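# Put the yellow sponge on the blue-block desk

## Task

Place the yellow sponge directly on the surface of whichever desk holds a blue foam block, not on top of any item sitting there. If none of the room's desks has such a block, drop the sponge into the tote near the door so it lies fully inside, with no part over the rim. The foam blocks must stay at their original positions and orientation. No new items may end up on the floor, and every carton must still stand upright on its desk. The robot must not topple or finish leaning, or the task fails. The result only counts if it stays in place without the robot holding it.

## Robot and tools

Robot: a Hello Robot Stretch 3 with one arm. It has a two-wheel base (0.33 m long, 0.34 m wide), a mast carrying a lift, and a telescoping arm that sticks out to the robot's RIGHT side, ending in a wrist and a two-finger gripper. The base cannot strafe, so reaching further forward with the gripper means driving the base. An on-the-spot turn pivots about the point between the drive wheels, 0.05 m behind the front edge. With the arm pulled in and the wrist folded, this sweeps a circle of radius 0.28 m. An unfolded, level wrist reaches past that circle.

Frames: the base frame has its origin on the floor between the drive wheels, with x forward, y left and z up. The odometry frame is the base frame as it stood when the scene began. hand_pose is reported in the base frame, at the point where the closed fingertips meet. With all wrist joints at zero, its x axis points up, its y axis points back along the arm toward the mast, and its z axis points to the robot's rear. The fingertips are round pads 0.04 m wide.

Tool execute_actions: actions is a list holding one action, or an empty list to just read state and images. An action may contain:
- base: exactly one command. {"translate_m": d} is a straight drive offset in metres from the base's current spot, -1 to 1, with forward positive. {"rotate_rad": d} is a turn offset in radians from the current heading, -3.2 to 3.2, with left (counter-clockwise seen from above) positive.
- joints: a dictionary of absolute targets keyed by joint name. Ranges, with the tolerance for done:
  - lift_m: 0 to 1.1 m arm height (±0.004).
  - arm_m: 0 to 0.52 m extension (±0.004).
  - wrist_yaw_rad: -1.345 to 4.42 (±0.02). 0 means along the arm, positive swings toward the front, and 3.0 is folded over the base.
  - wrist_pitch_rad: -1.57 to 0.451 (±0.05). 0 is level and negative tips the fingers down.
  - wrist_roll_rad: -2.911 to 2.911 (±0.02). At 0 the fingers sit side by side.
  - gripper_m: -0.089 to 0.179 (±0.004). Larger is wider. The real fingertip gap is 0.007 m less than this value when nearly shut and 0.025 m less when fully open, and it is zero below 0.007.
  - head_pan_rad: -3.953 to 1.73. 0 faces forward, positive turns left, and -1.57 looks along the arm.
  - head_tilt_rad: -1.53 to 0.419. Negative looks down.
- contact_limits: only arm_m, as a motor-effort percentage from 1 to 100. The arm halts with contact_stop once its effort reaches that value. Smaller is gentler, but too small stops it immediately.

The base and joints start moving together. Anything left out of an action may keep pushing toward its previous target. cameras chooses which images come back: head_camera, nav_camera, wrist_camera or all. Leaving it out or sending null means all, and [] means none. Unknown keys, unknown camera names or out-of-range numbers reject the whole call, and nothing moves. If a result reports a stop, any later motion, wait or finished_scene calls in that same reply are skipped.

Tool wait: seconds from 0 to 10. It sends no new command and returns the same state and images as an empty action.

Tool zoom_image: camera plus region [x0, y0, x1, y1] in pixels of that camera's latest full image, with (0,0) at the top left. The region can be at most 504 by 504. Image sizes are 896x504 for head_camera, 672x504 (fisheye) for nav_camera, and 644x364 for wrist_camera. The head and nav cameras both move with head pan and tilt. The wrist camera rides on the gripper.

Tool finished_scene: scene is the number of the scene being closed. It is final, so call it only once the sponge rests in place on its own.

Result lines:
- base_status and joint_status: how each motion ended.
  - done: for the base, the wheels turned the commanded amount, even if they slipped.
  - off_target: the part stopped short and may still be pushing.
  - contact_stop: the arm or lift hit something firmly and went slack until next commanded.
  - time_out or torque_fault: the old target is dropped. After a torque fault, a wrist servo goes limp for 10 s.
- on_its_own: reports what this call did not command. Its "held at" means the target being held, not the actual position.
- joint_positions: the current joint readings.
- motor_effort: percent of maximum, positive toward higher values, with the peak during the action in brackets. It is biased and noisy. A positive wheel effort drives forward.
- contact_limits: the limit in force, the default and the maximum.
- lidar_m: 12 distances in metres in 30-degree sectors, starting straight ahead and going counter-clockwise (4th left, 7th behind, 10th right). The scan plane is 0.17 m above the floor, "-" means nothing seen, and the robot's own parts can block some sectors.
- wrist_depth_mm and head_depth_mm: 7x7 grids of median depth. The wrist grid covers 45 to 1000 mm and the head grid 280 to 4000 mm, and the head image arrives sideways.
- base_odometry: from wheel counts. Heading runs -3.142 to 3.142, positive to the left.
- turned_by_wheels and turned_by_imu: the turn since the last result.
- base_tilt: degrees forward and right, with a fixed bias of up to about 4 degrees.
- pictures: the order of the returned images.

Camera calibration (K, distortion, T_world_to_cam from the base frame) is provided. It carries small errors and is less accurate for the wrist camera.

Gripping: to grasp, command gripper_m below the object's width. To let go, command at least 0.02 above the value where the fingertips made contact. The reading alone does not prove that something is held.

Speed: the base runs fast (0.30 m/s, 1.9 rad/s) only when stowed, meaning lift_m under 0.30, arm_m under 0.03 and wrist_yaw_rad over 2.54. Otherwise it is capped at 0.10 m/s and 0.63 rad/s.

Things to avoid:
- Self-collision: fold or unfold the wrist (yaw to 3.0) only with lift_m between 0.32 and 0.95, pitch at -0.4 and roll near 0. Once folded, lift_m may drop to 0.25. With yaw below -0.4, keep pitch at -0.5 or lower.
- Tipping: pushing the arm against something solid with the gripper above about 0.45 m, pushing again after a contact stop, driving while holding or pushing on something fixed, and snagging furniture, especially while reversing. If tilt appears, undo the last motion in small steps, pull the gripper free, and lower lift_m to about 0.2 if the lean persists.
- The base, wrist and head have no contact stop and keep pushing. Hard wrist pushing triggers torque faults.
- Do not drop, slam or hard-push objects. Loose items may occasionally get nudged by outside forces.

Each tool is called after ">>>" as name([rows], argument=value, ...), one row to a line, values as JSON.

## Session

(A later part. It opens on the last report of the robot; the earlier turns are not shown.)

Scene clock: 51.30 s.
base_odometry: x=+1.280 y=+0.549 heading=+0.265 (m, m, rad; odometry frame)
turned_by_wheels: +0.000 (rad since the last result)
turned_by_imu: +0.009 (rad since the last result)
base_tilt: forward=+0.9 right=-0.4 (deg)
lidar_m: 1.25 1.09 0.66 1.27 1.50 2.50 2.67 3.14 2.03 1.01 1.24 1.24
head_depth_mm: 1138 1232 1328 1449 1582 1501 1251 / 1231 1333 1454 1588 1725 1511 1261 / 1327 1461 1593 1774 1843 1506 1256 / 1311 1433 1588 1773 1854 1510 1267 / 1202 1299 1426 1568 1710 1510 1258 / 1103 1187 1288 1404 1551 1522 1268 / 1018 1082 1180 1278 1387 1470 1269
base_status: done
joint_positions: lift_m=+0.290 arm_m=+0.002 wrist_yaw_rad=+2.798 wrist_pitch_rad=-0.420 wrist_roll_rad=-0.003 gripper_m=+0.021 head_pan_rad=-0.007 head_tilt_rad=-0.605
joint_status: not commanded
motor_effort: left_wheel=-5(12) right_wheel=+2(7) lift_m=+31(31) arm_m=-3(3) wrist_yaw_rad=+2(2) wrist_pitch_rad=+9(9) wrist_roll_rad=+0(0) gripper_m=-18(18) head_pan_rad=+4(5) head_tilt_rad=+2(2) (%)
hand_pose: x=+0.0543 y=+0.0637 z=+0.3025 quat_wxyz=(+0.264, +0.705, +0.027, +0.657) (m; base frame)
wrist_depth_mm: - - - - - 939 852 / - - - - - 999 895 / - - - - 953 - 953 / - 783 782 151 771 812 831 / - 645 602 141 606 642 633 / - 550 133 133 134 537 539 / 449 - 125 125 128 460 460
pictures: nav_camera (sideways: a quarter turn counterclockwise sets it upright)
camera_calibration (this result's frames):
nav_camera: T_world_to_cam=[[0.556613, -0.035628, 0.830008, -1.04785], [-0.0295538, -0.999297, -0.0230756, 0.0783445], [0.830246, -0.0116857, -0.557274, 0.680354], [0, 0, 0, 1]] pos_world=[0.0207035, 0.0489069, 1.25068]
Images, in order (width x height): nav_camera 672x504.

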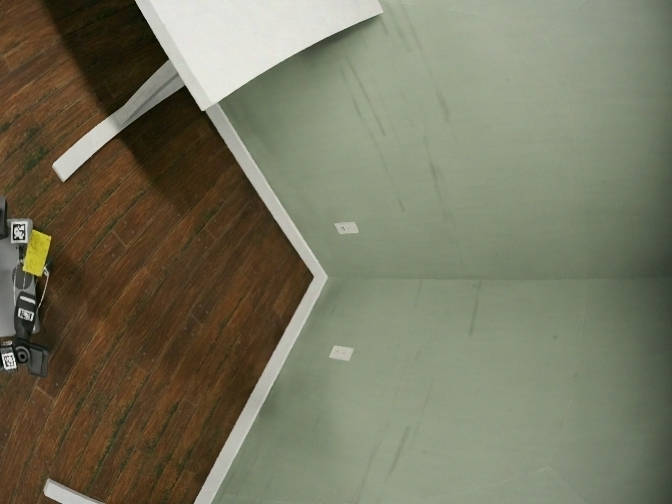

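Corner is close on the left; veer right.

>>> execute_actions([
  {"base":{"rotate_rad":-0.25}},
], cameras=[])

>>> execute_actions([
  {"base":{"translate_m":0.85},"joints":{"head_pan_rad":-2.0,"head_tilt_rad":-0.3}},
], cameras=["nav_camera"])

>>> execute_actions([
  {"joints":{"head_pan_rad":-3.7}},
], cameras=["nav_camera"])

Scene clock: 53.43 s.
base_odometry: x=+1.280 y=+0.549 heading=+0.015 (m, m, rad; odometry frame)
turned_by_wheels: -0.250 (rad since the last result)
turned_by_imu: -0.249 (rad since the last result)
base_tilt: forward=+0.8 right=-0.4 (deg)
lidar_m: 1.30 1.12 0.66 1.14 1.60 2.48 2.63 3.45 3.13 1.70 1.01 1.23
head_depth_mm: 1031 1115 1212 1331 1486 1506 1252 / 1079 1169 1284 1429 1601 1509 1261 / 1138 1236 1364 1523 1697 1500 1266 / 1202 1319 1461 1648 1779 1510 1264 / 1267 1401 1565 1782 1878 1520 1265 / 1335 1447 1583 1717 1791 1508 1270 / 1241 1318 1404 1492 1612 1513 1271
base_status: done
joint_positions: lift_m=+0.290 arm_m=+0.002 wrist_yaw_rad=+2.798 wrist_pitch_rad=-0.420 wrist_roll_rad=-0.003 gripper_m=+0.021 head_pan_rad=-0.007 head_tilt_rad=-0.605
joint_status: not commanded
motor_effort: left_wheel=+3(13) right_wheel=-2(5) lift_m=+31(31) arm_m=-3(3) wrist_yaw_rad=+2(2) wrist_pitch_rad=+9(9) wrist_roll_rad=+0(0) gripper_m=-19(18) head_pan_rad=+5(4) head_tilt_rad=+1(2) (%)
hand_pose: x=+0.0543 y=+0.0637 z=+0.3025 quat_wxyz=(+0.264, +0.705, +0.027, +0.657) (m; base frame)
wrist_depth_mm: - - - - - 985 954 / - - - - - - 979 / - - - - - - - / - 802 760 150 768 789 826 / - 639 602 141 611 655 644 / - 557 133 133 133 531 534 / 452 - 125 124 128 457 466
pictures: none
No camera images: the call's "cameras" was empty. Leave "cameras" out to get every camera's image.

Scene clock: 58.10 s.
base_odometry: x=+2.130 y=+0.562 heading=+0.015 (m, m, rad; odometry frame)
turned_by_wheels: +0.000 (rad since the last result)
turned_by_imu: +0.008 (rad since the last result)
base_tilt: forward=+0.9 right=-0.4 (deg)
lidar_m: 0.55 0.65 0.64 0.67 0.87 0.90 3.36 3.70 1.10 0.71 0.54 0.52
head_depth_mm: 3521 3651 3881 3512 2773 2053 1581 / 3581 3798 3943 1209 2797 2050 1586 / 3614 3844 3922 1268 2520 1991 1541 / 3349 3833 3968 1413 2492 1895 1497 / 2174 2197 2215 1422 2261 1994 1591 / 1489 1489 1508 1357 1544 1544 1501 / 1136 1132 1147 1147 1159 1172 1181
base_status: done
joint_positions: lift_m=+0.290 arm_m=+0.002 wrist_yaw_rad=+2.798 wrist_pitch_rad=-0.420 wrist_roll_rad=-0.003 gripper_m=+0.021 head_pan_rad=-1.993 head_tilt_rad=-0.310
joint_status: all done
motor_effort: left_wheel=+2(16) right_wheel=-2(4) lift_m=+31(30) arm_m=-3(3) wrist_yaw_rad=+2(2) wrist_pitch_rad=+9(9) wrist_roll_rad=+0(0) gripper_m=-18(18) head_pan_rad=-5(53) head_tilt_rad=+4(23) (%)
hand_pose: x=+0.0543 y=+0.0637 z=+0.3025 quat_wxyz=(+0.264, +0.705, +0.027, +0.657) (m; base frame)
wrist_depth_mm: 755 711 683 635 618 574 546 / 819 797 717 690 649 619 589 / - 851 792 732 717 670 623 / - 797 747 151 724 711 685 / - 633 610 141 621 655 648 / - 555 132 132 134 529 533 / 453 - 125 125 128 466 457
pictures: nav_camera (sideways: a quarter turn counterclockwise sets it upright)
camera_calibration (this result's frames):
nav_camera: T_world_to_cam=[[-0.148342, -0.252706, 0.956104, -1.20806], [-0.905603, 0.423156, -0.0286632, 0.0909729], [-0.397338, -0.870103, -0.291623, 0.342157], [0, 0, 0, 1]] pos_world=[0.039131, -0.0460681, 1.25742]
Images, in order (width x height): nav_camera 672x504.

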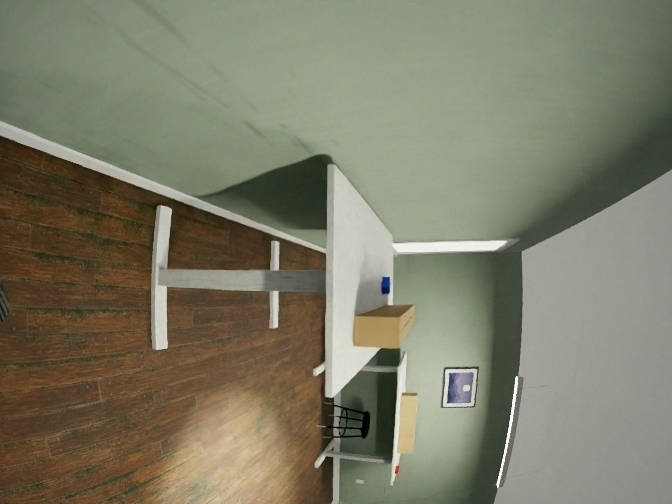

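Scene clock: 59.53 s.
base_odometry: x=+2.130 y=+0.562 heading=+0.015 (m, m, rad; odometry frame)
turned_by_wheels: +0.000 (rad since the last result)
turned_by_imu: +0.000 (rad since the last result)
base_tilt: forward=+1.0 right=-0.4 (deg)
lidar_m: 0.55 0.66 0.64 0.67 0.86 0.90 3.37 3.66 1.10 0.71 0.53 0.52
head_depth_mm: 1849 1869 1884 1378 904 1802 1579 / 2709 2757 2793 1390 895 946 998 / 2858 2998 3149 1145 914 2063 1591 / 2867 2999 3140 1119 855 2082 1600 / 2845 2997 3159 1793 863 2067 1597 / 2869 2980 3120 3316 3008 2056 1596 / 2858 2966 3113 3313 2958 2093 1592
base_status: not commanded
joint_positions: lift_m=+0.290 arm_m=+0.002 wrist_yaw_rad=+2.798 wrist_pitch_rad=-0.420 wrist_roll_rad=-0.003 gripper_m=+0.021 head_pan_rad=-3.693 head_tilt_rad=-0.310
joint_status: all done
motor_effort: left_wheel=+2(3) right_wheel=-1(1) lift_m=+30(31) arm_m=-3(3) wrist_yaw_rad=+2(2) wrist_pitch_rad=+9(9) wrist_roll_rad=+0(0) gripper_m=-18(17) head_pan_rad=-5(52) head_tilt_rad=+4(3) (%)
hand_pose: x=+0.0543 y=+0.0637 z=+0.3025 quat_wxyz=(+0.264, +0.705, +0.027, +0.657) (m; base frame)
wrist_depth_mm: 764 705 679 643 604 576 552 / 839 801 713 699 648 615 594 / - 855 805 765 720 659 630 / - 804 744 151 741 716 683 / - 635 622 141 629 649 652 / - 545 132 132 133 528 534 / 455 - 125 125 128 458 460
pictures: nav_camera (sideways: a quarter turn counterclockwise sets it upright)
camera_calibration (this result's frames):
nav_camera: T_world_to_cam=[[-0.231521, 0.17962, 0.956104, -1.20755], [0.536148, 0.843637, -0.0286632, 0.0821781], [-0.811753, 0.505977, -0.291623, 0.344685], [0, 0, 0, 1]] pos_world=[-0.0438348, -0.0268297, 1.25742]
Images, in order (width x height): nav_camera 672x504.

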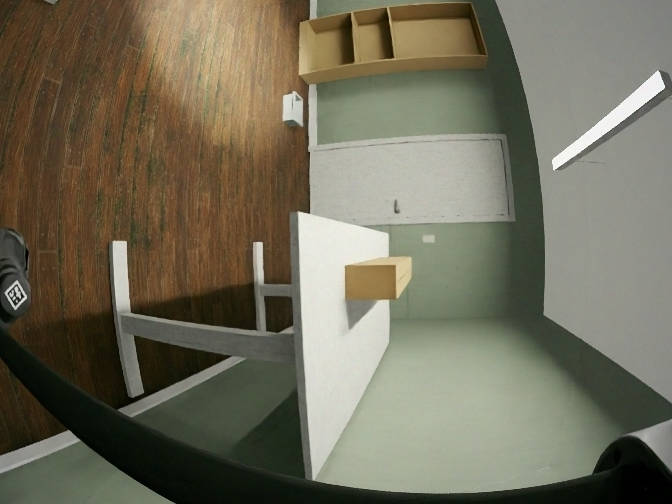

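>>> execute_actions([
  {"base":{"rotate_rad":-2.1}},
], cameras=[])

>>> execute_actions([
  {"base":{"translate_m":0.45}},
], cameras=[])

>>> execute_actions([
  {"base":{"rotate_rad":1.57},"joints":{"head_pan_rad":-1.57,"head_tilt_rad":-0.6}},
], cameras=[])

>>> execute_actions([
  {"joints":{"lift_m":0.4}},
], cameras=[])

>>> execute_actions([
  {"joints":{"lift_m":1.1,"wrist_yaw_rad":1.2}},
], cameras=[])

>>> execute_actions([
  {"joints":{"wrist_yaw_rad":0}},
])

Scene clock: 63.20 s.
base_odometry: x=+2.130 y=+0.562 heading=-2.085 (m, m, rad; odometry frame)
turned_by_wheels: -2.100 (rad since the last result)
turned_by_imu: -2.093 (rad since the last result)
base_tilt: forward=+1.0 right=-0.3 (deg)
lidar_m: 1.10 0.72 0.54 0.52 0.55 0.66 0.64 0.67 0.87 0.88 3.33 3.71
head_depth_mm: 578 596 619 640 665 691 718 / 650 675 703 731 765 795 834 / 680 712 749 786 828 878 930 / 641 671 703 735 774 815 863 / 607 630 660 691 723 760 799 / 572 598 620 648 678 709 744 / 545 565 588 612 637 666 697
base_status: done
joint_positions: lift_m=+0.290 arm_m=+0.002 wrist_yaw_rad=+2.798 wrist_pitch_rad=-0.420 wrist_roll_rad=-0.003 gripper_m=+0.021 head_pan_rad=-3.693 head_tilt_rad=-0.310
joint_status: not commanded
motor_effort: left_wheel=+4(17) right_wheel=-2(5) lift_m=+31(31) arm_m=-3(3) wrist_yaw_rad=+2(2) wrist_pitch_rad=+9(9) wrist_roll_rad=+0(0) gripper_m=-19(18) head_pan_rad=-4(4) head_tilt_rad=+4(4) (%)
hand_pose: x=+0.0543 y=+0.0637 z=+0.3025 quat_wxyz=(+0.264, +0.705, +0.027, +0.657) (m; base frame)
wrist_depth_mm: 441 480 511 546 597 656 737 / 484 512 554 597 655 751 835 / - 544 595 631 735 793 921 / - 593 629 151 740 823 818 / - 620 618 141 611 643 653 / - 551 133 132 133 548 546 / 454 - 125 125 128 460 459
pictures: none
No camera images: the call's "cameras" was empty. Leave "cameras" out to get every camera's image.

Scene clock: 66.50 s.
base_odometry: x=+1.909 y=+0.170 heading=-2.085 (m, m, rad; odometry frame)
turned_by_wheels: +0.000 (rad since the last result)
turned_by_imu: +0.005 (rad since the last result)
base_tilt: forward=+1.0 right=-0.4 (deg)
lidar_m: 0.65 0.69 0.52 0.50 0.53 0.74 1.09 1.14 1.08 3.20 3.27 3.24
head_depth_mm: 560 578 598 619 643 670 694 / 634 654 681 707 736 771 804 / 720 750 785 823 863 907 959 / 838 880 929 982 1040 1104 1173 / 1006 1055 1110 1169 1226 1307 1371 / 995 1032 1077 1118 1174 1234 1296 / 943 983 1021 1061 1107 1156 1213
base_status: done
joint_positions: lift_m=+0.290 arm_m=+0.002 wrist_yaw_rad=+2.798 wrist_pitch_rad=-0.420 wrist_roll_rad=-0.003 gripper_m=+0.021 head_pan_rad=-3.693 head_tilt_rad=-0.309
joint_status: not commanded
motor_effort: left_wheel=+3(15) right_wheel=-1(4) lift_m=+31(31) arm_m=-3(3) wrist_yaw_rad=+2(2) wrist_pitch_rad=+9(9) wrist_roll_rad=+0(0) gripper_m=-19(18) head_pan_rad=-4(5) head_tilt_rad=+3(3) (%)
hand_pose: x=+0.0543 y=+0.0637 z=+0.3025 quat_wxyz=(+0.264, +0.705, +0.027, +0.657) (m; base frame)
wrist_depth_mm: 433 461 496 540 588 642 689 / 465 493 532 581 632 695 795 / - 524 587 606 705 792 877 / - 577 607 150 737 759 794 / - 607 630 141 619 642 610 / - 545 133 132 133 537 542 / 451 - 124 125 129 458 463
pictures: none
No camera images: the call's "cameras" was empty. Leave "cameras" out to get every camera's image.

Scene clock: 68.77 s.
base_odometry: x=+1.909 y=+0.170 heading=-0.515 (m, m, rad; odometry frame)
turned_by_wheels: +1.570 (rad since the last result)
turned_by_imu: +1.567 (rad since the last result)
base_tilt: forward=+0.9 right=-0.3 (deg)
lidar_m: 0.50 0.53 0.74 1.09 1.14 1.08 3.19 3.29 3.24 0.65 0.68 0.52
head_depth_mm: 3098 3386 3502 665 1875 1518 1272 / 3155 3310 806 667 1895 1520 1262 / 3103 945 794 668 1896 1523 1269 / 3163 1717 996 670 1821 1480 1186 / 3134 3027 1004 673 816 987 1188 / 2184 1845 1005 673 1826 1527 1270 / 1495 1485 1005 674 1458 1427 1259
base_status: done
joint_positions: lift_m=+0.290 arm_m=+0.002 wrist_yaw_rad=+2.798 wrist_pitch_rad=-0.420 wrist_roll_rad=-0.003 gripper_m=+0.021 head_pan_rad=-1.577 head_tilt_rad=-0.593
joint_status: all done
motor_effort: left_wheel=-5(12) right_wheel=+2(8) lift_m=+31(31) arm_m=-3(3) wrist_yaw_rad=+2(1) wrist_pitch_rad=+9(9) wrist_roll_rad=+0(0) gripper_m=-19(18) head_pan_rad=+5(53) head_tilt_rad=-2(20) (%)
hand_pose: x=+0.0543 y=+0.0637 z=+0.3025 quat_wxyz=(+0.264, +0.705, +0.027, +0.657) (m; base frame)
wrist_depth_mm: 912 999 - - 847 573 443 / 962 - - - 866 599 450 / - - - - 894 608 462 / - 812 756 152 755 636 471 / - 647 622 141 607 593 487 / - 549 132 133 133 535 484 / 455 - 124 125 128 457 456
pictures: none
No camera images: the call's "cameras" was empty. Leave "cameras" out to get every camera's image.

Scene clock: 70.60 s.
base_odometry: x=+1.909 y=+0.170 heading=-0.515 (m, m, rad; odometry frame)
turned_by_wheels: +0.000 (rad since the last result)
turned_by_imu: +0.001 (rad since the last result)
base_tilt: forward=+1.0 right=-0.4 (deg)
lidar_m: 0.50 0.53 0.74 1.09 1.15 1.07 3.20 3.28 3.23 0.65 0.69 0.52
head_depth_mm: 3123 3331 3450 666 1899 1515 1267 / 3145 3297 809 666 1895 1525 1270 / 3129 948 795 669 1889 1527 1271 / 3177 1719 994 669 1842 1474 1180 / 3105 3076 1002 672 817 992 1187 / 2181 1846 1006 675 1828 1524 1284 / 1489 1479 1008 675 1465 1424 1265
base_status: not commanded
joint_positions: lift_m=+0.400 arm_m=+0.002 wrist_yaw_rad=+2.798 wrist_pitch_rad=-0.419 wrist_roll_rad=-0.003 gripper_m=+0.021 head_pan_rad=-1.577 head_tilt_rad=-0.593
joint_status: all done
motor_effort: left_wheel=-4(5) right_wheel=+2(2) lift_m=+42(44) arm_m=-3(3) wrist_yaw_rad=+1(2) wrist_pitch_rad=+9(9) wrist_roll_rad=+0(0) gripper_m=-18(19) head_pan_rad=+4(4) head_tilt_rad=-2(3) (%)
hand_pose: x=+0.0543 y=+0.0637 z=+0.4121 quat_wxyz=(+0.264, +0.705, +0.027, +0.657) (m; base frame)
wrist_depth_mm: 916 958 - - 825 574 435 / 967 - - - 860 594 447 / - - - - 892 615 463 / - 995 962 151 850 617 466 / - 829 772 141 773 635 488 / - 702 132 133 133 634 493 / 576 - 127 125 128 570 501
pictures: none
No camera images: the call's "cameras" was empty. Leave "cameras" out to get every camera's image.

Scene clock: 77.80 s.
base_odometry: x=+1.909 y=+0.170 heading=-0.515 (m, m, rad; odometry frame)
turned_by_wheels: +0.000 (rad since the last result)
turned_by_imu: +0.002 (rad since the last result)
base_tilt: forward=+0.9 right=-0.4 (deg)
lidar_m: 0.50 0.53 0.74 1.09 1.14 1.08 3.20 3.28 3.25 0.65 0.69 0.52
head_depth_mm: - - - - - 1479 1268 / - - - - - 1474 1263 / - - - - - 1475 1277 / - - 1035 - - - 1185 / 3058 3067 1004 722 - - 1185 / 2173 1861 1007 743 - - 1281 / 1501 1479 - - - 1412 1262
base_status: not commanded
joint_positions: lift_m=+1.100 arm_m=+0.002 wrist_yaw_rad=+1.203 wrist_pitch_rad=-0.419 wrist_roll_rad=-0.003 gripper_m=+0.021 head_pan_rad=-1.577 head_tilt_rad=-0.593
joint_status: all done
motor_effort: left_wheel=-5(5) right_wheel=+2(2) lift_m=+42(43) arm_m=-3(3) wrist_yaw_rad=-2(4) wrist_pitch_rad=+9(9) wrist_roll_rad=+0(0) gripper_m=-19(19) head_pan_rad=+4(5) head_tilt_rad=-2(2) (%)
hand_pose: x=+0.1878 y=-0.2281 z=+1.1121 quat_wxyz=(+0.655, +0.512, -0.486, +0.271) (m; base frame)
wrist_depth_mm: 325 351 381 405 452 504 559 / 344 369 408 451 494 546 624 / 371 396 440 473 548 607 693 / 400 432 463 151 587 528 541 / 431 473 507 140 668 478 429 / 473 514 132 132 133 950 367 / 525 563 127 125 128 - -
pictures: none
No camera images: the call's "cameras" was empty. Leave "cameras" out to get every camera's image.

Scene clock: 79.40 s.
base_odometry: x=+1.909 y=+0.170 heading=-0.515 (m, m, rad; odometry frame)
turned_by_wheels: +0.000 (rad since the last result)
turned_by_imu: +0.000 (rad since the last result)
base_tilt: forward=+1.0 right=-0.3 (deg)
lidar_m: 0.50 0.53 0.74 1.09 1.14 1.08 3.18 3.28 3.27 0.65 0.69 0.52
head_depth_mm: - - - - - 1435 1263 / - - - - - - 1271 / - - - - - - 1265 / - - - - - 1416 1184 / 3081 3045 999 672 818 990 1187 / 2174 1833 1003 673 1840 1529 1270 / 1500 1483 1008 675 1466 1426 1253
base_status: not commanded
joint_positions: lift_m=+1.100 arm_m=+0.002 wrist_yaw_rad=+0.003 wrist_pitch_rad=-0.419 wrist_roll_rad=-0.003 gripper_m=+0.021 head_pan_rad=-1.577 head_tilt_rad=-0.593
joint_status: all done
motor_effort: left_wheel=-5(5) right_wheel=+2(2) lift_m=+42(42) arm_m=-3(3) wrist_yaw_rad=-2(4) wrist_pitch_rad=+9(9) wrist_roll_rad=+0(0) gripper_m=-18(19) head_pan_rad=+4(4) head_tilt_rad=-3(3) (%)
hand_pose: x=-0.0208 y=-0.3716 z=+1.1121 quat_wxyz=(+0.693, +0.149, -0.690, -0.146) (m; base frame)
wrist_depth_mm: 620 921 - - - - - / 634 852 - 961 546 - - / 620 685 699 725 595 - - / 526 529 501 151 512 599 - / 421 422 407 141 406 435 - / 628 867 133 133 133 - - / 640 871 127 125 128 - -
pictures: head_camera (sideways: a quarter turn clockwise sets it upright), nav_camera (sideways: a quarter turn counterclockwise sets it upright), wrist_camera
camera_calibration (this result's frames):
head_camera: T_world_to_cam=[[0.0368432, 0.521382, -0.852527, 1.12383], [0.999321, -0.0200079, 0.0309508, -0.0408855], [-0.000920073, -0.853089, -0.521765, 0.638572], [0, 0, 0, 1]] pos_world=[0.0000396103, -0.0420073, 1.29255]
nav_camera: T_world_to_cam=[[-0.0351219, -0.54686, 0.836487, -1.05269], [-0.999322, 0.0284803, -0.0233398, 0.0846044], [-0.0110598, -0.83674, -0.547489, 0.672754], [0, 0, 0, 1]] pos_world=[0.0550149, -0.0151644, 1.25086]
wrist_camera: T_world_to_cam=[[-0.999833, -0.018241, 0.00112477, -0.0320177], [-0.0104876, 0.52227, -0.852716, 1.18174], [0.014967, -0.852585, -0.522374, 0.429287], [0, 0, 0, 1]] pos_world=[-0.0260438, -0.25177, 1.23198]
Images, in order (width x height): head_camera 896x504, nav_camera 672x504, wrist_camera 644x364.

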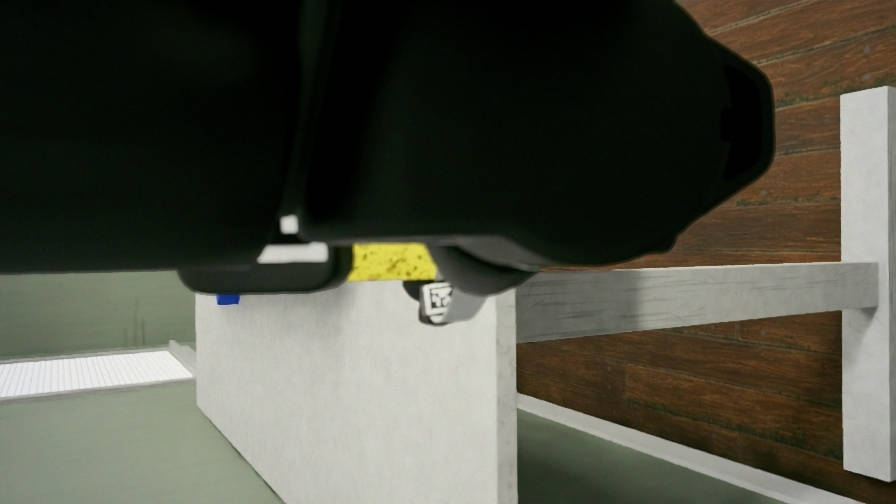

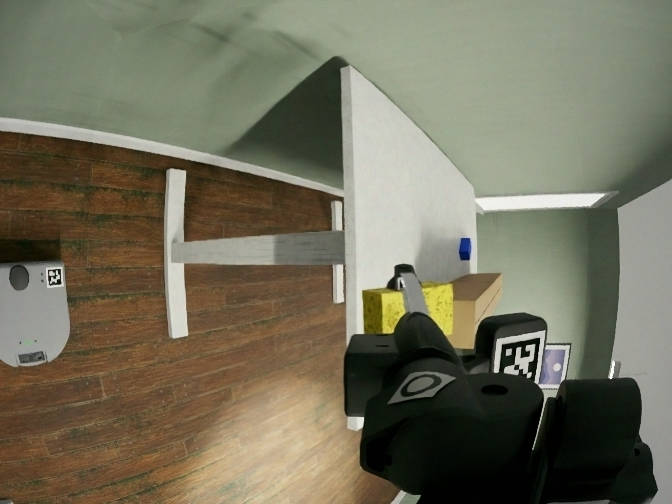

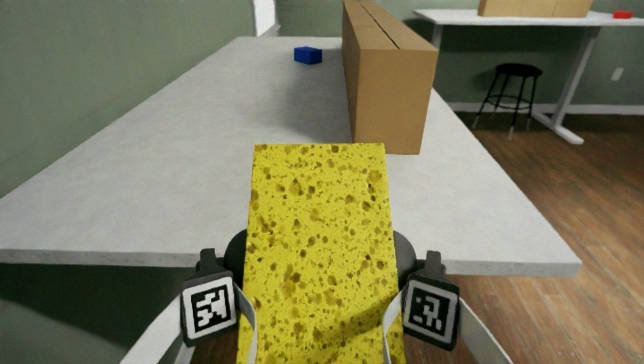

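>>> execute_actions([
  {"base":{"translate_m":0.1},"joints":{"arm_m":0.3,"wrist_pitch_rad":-0.8}},
], cameras=[])

>>> execute_actions([
  {"joints":{"arm_m":0.4,"wrist_pitch_rad":-1.0}},
])

Scene clock: 83.33 s.
base_odometry: x=+1.996 y=+0.120 heading=-0.515 (m, m, rad; odometry frame)
turned_by_wheels: +0.000 (rad since the last result)
turned_by_imu: +0.002 (rad since the last result)
base_tilt: forward=+0.8 right=-0.4 (deg)
lidar_m: 0.40 0.42 0.60 1.08 1.14 1.15 3.29 3.40 3.29 0.65 0.55 0.42
head_depth_mm: - 2593 798 666 1868 1509 1271 / - 823 814 667 1894 1516 1269 / - - 990 653 1761 1485 1210 / 3089 - 597 614 837 975 1183 / 3075 2382 1003 671 1892 1521 1269 / 1767 1596 1006 675 1719 1487 1273 / 1193 1185 1043 677 1170 1166 1170
base_status: done
joint_positions: lift_m=+1.100 arm_m=+0.300 wrist_yaw_rad=+0.001 wrist_pitch_rad=-0.809 wrist_roll_rad=-0.003 gripper_m=+0.021 head_pan_rad=-1.577 head_tilt_rad=-0.593
joint_status: all done
motor_effort: left_wheel=-5(7) right_wheel=+2(5) lift_m=+42(42) arm_m=+5(7) wrist_yaw_rad=-1(3) wrist_pitch_rad=+4(8) wrist_roll_rad=+0(0) gripper_m=-18(19) head_pan_rad=+5(5) head_tilt_rad=-3(3) (%)
hand_pose: x=-0.0214 y=-0.6040 z=+1.0365 quat_wxyz=(+0.651, +0.279, -0.648, -0.278) (m; base frame)
wrist_depth_mm: 446 438 438 447 440 295 265 / 375 378 377 382 381 317 303 / 331 326 328 335 332 329 333 / 291 292 284 151 289 295 296 / 261 263 258 141 261 263 265 / 240 240 133 133 133 239 239 / 219 219 127 125 128 222 220
pictures: none
No camera images: the call's "cameras" was empty. Leave "cameras" out to get every camera's image.

Scene clock: 85.30 s.
base_odometry: x=+1.996 y=+0.120 heading=-0.515 (m, m, rad; odometry frame)
turned_by_wheels: +0.000 (rad since the last result)
turned_by_imu: +0.001 (rad since the last result)
base_tilt: forward=+0.9 right=-0.3 (deg)
lidar_m: 0.40 0.42 0.60 1.09 1.14 1.15 3.30 3.38 3.25 0.65 0.55 0.42
head_depth_mm: - 2584 798 664 1878 1518 1267 / 3205 917 811 667 1887 1512 1264 / - 1313 996 667 1772 1487 1208 / 3017 - 878 640 839 974 1186 / 3063 2383 1003 672 1911 1522 1275 / 1758 1607 1004 672 1719 1486 1277 / 1192 1190 1043 675 1169 1173 1168
base_status: not commanded
joint_positions: lift_m=+1.100 arm_m=+0.400 wrist_yaw_rad=+0.001 wrist_pitch_rad=-1.005 wrist_roll_rad=-0.003 gripper_m=+0.021 head_pan_rad=-1.577 head_tilt_rad=-0.593
joint_status: all done
motor_effort: left_wheel=-5(5) right_wheel=+2(2) lift_m=+42(42) arm_m=+5(7) wrist_yaw_rad=-2(1) wrist_pitch_rad=+2(7) wrist_roll_rad=+0(0) gripper_m=-19(18) head_pan_rad=+4(5) head_tilt_rad=-3(3) (%)
hand_pose: x=-0.0214 y=-0.6616 z=+1.0093 quat_wxyz=(+0.621, +0.342, -0.618, -0.340) (m; base frame)
wrist_depth_mm: 306 306 304 302 305 295 205 / 281 280 283 283 282 278 236 / 258 260 260 261 260 262 262 / 241 240 237 151 237 243 241 / 224 227 223 141 224 225 227 / 210 212 133 132 133 213 213 / 199 200 127 125 127 200 200
pictures: head_camera (sideways: a quarter turn clockwise sets it upright), nav_camera (sideways: a quarter turn counterclockwise sets it upright), wrist_camera
camera_calibration (this result's frames):
head_camera: T_world_to_cam=[[0.0368431, 0.521383, -0.852527, 1.12383], [0.999321, -0.0200078, 0.0309508, -0.0408855], [-0.000919971, -0.853088, -0.521766, 0.638572], [0, 0, 0, 1]] pos_world=[0.0000396154, -0.0420073, 1.29255]
nav_camera: T_world_to_cam=[[-0.0351219, -0.54686, 0.836487, -1.05269], [-0.999322, 0.0284802, -0.0233398, 0.0846044], [-0.0110597, -0.83674, -0.547489, 0.672755], [0, 0, 0, 1]] pos_world=[0.0550149, -0.0151644, 1.25086]
wrist_camera: T_world_to_cam=[[-0.999872, -0.0142213, -0.0073444, -0.0265858], [-0.00979624, 0.906614, -0.421848, 1.06488], [0.0126577, -0.421722, -0.906637, 0.801139], [0, 0, 0, 1]] pos_world=[-0.0262912, -0.627953, 1.17536]
Images, in order (width x height): head_camera 896x504, nav_camera 672x504, wrist_camera 644x364.

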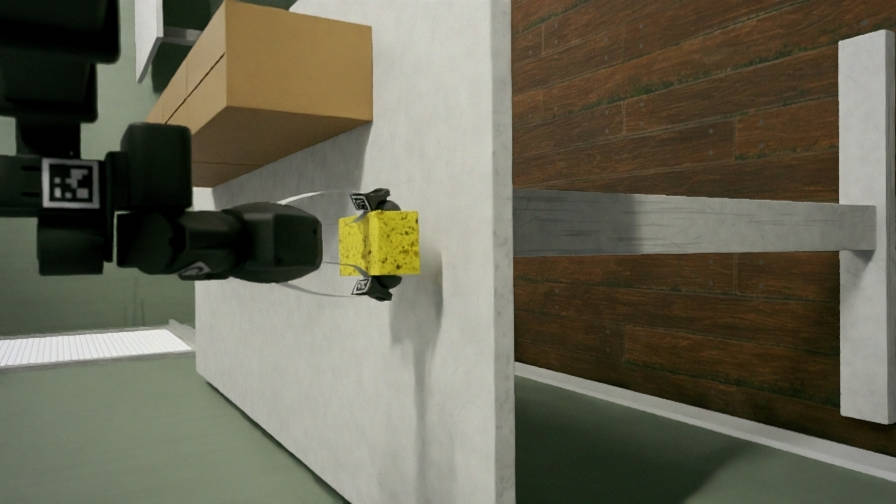

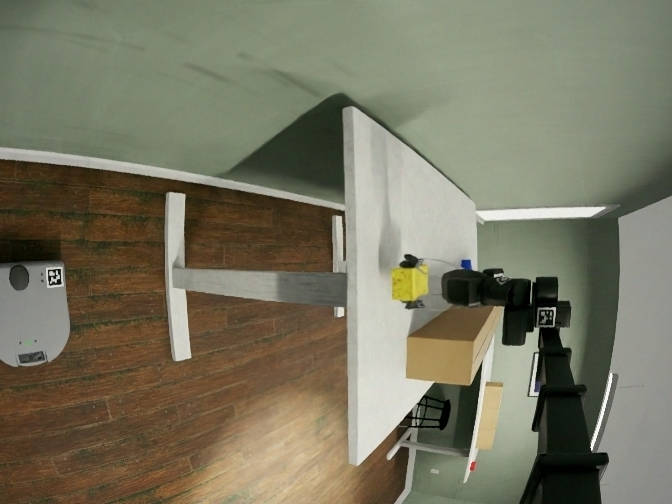

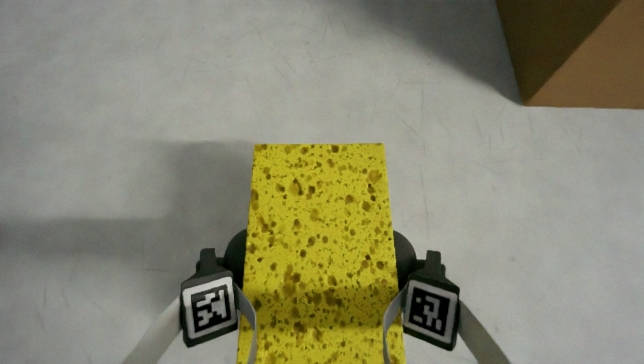

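>>> execute_actions([
  {"joints":{"lift_m":1.068}},
], cameras=[])

>>> execute_actions([
  {"joints":{"gripper_m":0.13}},
], cameras=[])

>>> execute_actions([
  {"joints":{"lift_m":1.1,"arm_m":0.2}},
], cameras=["head_camera"])

>>> finished_scene(scene=1)

Scene clock: 87.57 s.
base_odometry: x=+1.996 y=+0.120 heading=-0.515 (m, m, rad; odometry frame)
turned_by_wheels: +0.000 (rad since the last result)
turned_by_imu: +0.001 (rad since the last result)
base_tilt: forward=+0.9 right=-0.3 (deg)
lidar_m: 0.40 0.42 0.60 1.08 1.14 1.15 3.30 3.39 3.27 0.65 0.55 0.42
head_depth_mm: 3033 742 797 664 1890 1506 1267 / 3050 870 810 667 1887 1512 1269 / 3056 - 998 668 1759 1480 1206 / 3083 - 878 639 839 974 1187 / 3064 2410 1004 670 1923 1527 1270 / 1766 1603 1004 674 1720 1486 1277 / 1191 1191 1044 676 1167 1165 1168
base_status: not commanded
joint_positions: lift_m=+1.068 arm_m=+0.400 wrist_yaw_rad=+0.001 wrist_pitch_rad=-1.006 wrist_roll_rad=-0.003 gripper_m=+0.021 head_pan_rad=-1.577 head_tilt_rad=-0.593
joint_status: all done
motor_effort: left_wheel=-5(5) right_wheel=+3(2) lift_m=+31(39) arm_m=+6(5) wrist_yaw_rad=-2(1) wrist_pitch_rad=+2(2) wrist_roll_rad=+0(0) gripper_m=-19(19) head_pan_rad=+4(4) head_tilt_rad=-2(2) (%)
hand_pose: x=-0.0214 y=-0.6615 z=+0.9776 quat_wxyz=(+0.621, +0.342, -0.618, -0.340) (m; base frame)
wrist_depth_mm: 260 262 262 263 263 259 206 / 238 242 240 240 241 242 232 / 222 221 223 223 221 221 222 / 205 206 203 151 204 208 208 / 193 193 191 141 191 193 194 / 180 181 133 132 133 182 181 / 170 171 127 125 128 171 171
pictures: none
No camera images: the call's "cameras" was empty. Leave "cameras" out to get every camera's image.

Scene clock: 89.17 s.
base_odometry: x=+1.996 y=+0.120 heading=-0.515 (m, m, rad; odometry frame)
turned_by_wheels: +0.000 (rad since the last result)
turned_by_imu: +0.000 (rad since the last result)
base_tilt: forward=+1.0 right=-0.3 (deg)
lidar_m: 0.40 0.42 0.60 1.09 1.14 1.16 3.29 3.38 3.28 0.65 0.55 0.42
head_depth_mm: 3064 741 797 666 1879 1515 1269 / 3026 867 811 666 1902 1527 1267 / 3036 - 994 667 1757 1475 1215 / 3099 - 875 643 836 973 1180 / 3091 2411 997 669 1903 1517 1278 / 1765 1613 1001 672 1724 1486 1277 / 1182 1188 1043 676 1174 1168 1166
base_status: not commanded
joint_positions: lift_m=+1.068 arm_m=+0.400 wrist_yaw_rad=+0.001 wrist_pitch_rad=-1.006 wrist_roll_rad=-0.003 gripper_m=+0.130 head_pan_rad=-1.577 head_tilt_rad=-0.593
joint_status: all done
motor_effort: left_wheel=-5(5) right_wheel=+3(2) lift_m=+31(31) arm_m=+5(5) wrist_yaw_rad=-2(1) wrist_pitch_rad=+2(2) wrist_roll_rad=+0(0) gripper_m=+1(89) head_pan_rad=+4(4) head_tilt_rad=-3(3) (%)
hand_pose: x=-0.0214 y=-0.6615 z=+0.9776 quat_wxyz=(+0.621, +0.342, -0.618, -0.340) (m; base frame)
wrist_depth_mm: 260 262 261 261 262 259 206 / 241 237 240 241 240 241 235 / 222 220 221 222 223 222 221 / 206 207 204 156 207 206 208 / 193 193 190 146 191 192 193 / 180 - 179 138 180 184 183 / 173 169 167 130 169 168 171
pictures: none
No camera images: the call's "cameras" was empty. Leave "cameras" out to get every camera's image.

Scene clock: 91.87 s.
base_odometry: x=+1.996 y=+0.120 heading=-0.515 (m, m, rad; odometry frame)
turned_by_wheels: +0.000 (rad since the last result)
turned_by_imu: +0.001 (rad since the last result)
base_tilt: forward=+0.9 right=-0.4 (deg)
lidar_m: 0.40 0.42 0.60 1.08 1.14 1.16 3.30 3.37 3.29 0.65 0.55 0.41
head_depth_mm: - 3164 797 663 1882 1513 1260 / - - 814 667 1892 1522 1267 / - - 991 640 1774 1479 1208 / 3065 3367 - 614 837 978 1184 / 3035 2380 1001 673 1905 1520 1269 / 1748 1598 1004 674 1716 1484 1275 / 1198 1179 1044 675 1165 1171 1163
base_status: not commanded
joint_positions: lift_m=+1.100 arm_m=+0.200 wrist_yaw_rad=+0.001 wrist_pitch_rad=-1.006 wrist_roll_rad=-0.003 gripper_m=+0.130 head_pan_rad=-1.577 head_tilt_rad=-0.593
joint_status: all done
motor_effort: left_wheel=-5(5) right_wheel=+2(2) lift_m=+41(44) arm_m=-3(2) wrist_yaw_rad=-1(2) wrist_pitch_rad=+2(2) wrist_roll_rad=+0(0) gripper_m=+0(1) head_pan_rad=+4(4) head_tilt_rad=-3(3) (%)
hand_pose: x=-0.0214 y=-0.4622 z=+1.0092 quat_wxyz=(+0.621, +0.342, -0.618, -0.340) (m; base frame)
wrist_depth_mm: 308 304 307 241 308 306 311 / 284 283 282 265 283 283 282 / 259 262 262 259 261 262 264 / 481 654 - 269 262 257 252 / 519 717 - - - - - / 518 - - - - - - / 509 832 - - - - -
pictures: head_camera (sideways: a quarter turn clockwise sets it upright)
camera_calibration (this result's frames):
head_camera: T_world_to_cam=[[0.0368056, 0.521385, -0.852527, 1.12383], [0.999322, -0.0199359, 0.0309508, -0.0408855], [-0.000858648, -0.853088, -0.521766, 0.638572], [0, 0, 0, 1]] pos_world=[0.000042635, -0.0420077, 1.29255]
Images, in order (width x height): head_camera 896x504.

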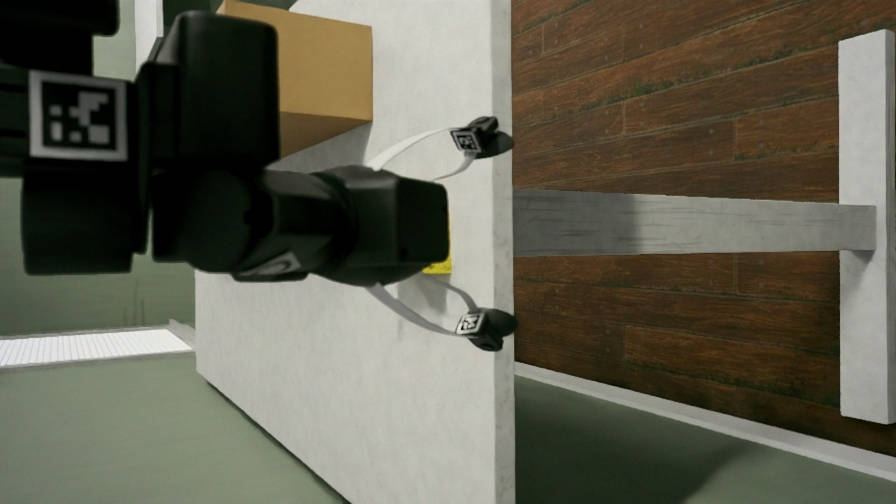

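The scene is finished: the task was done.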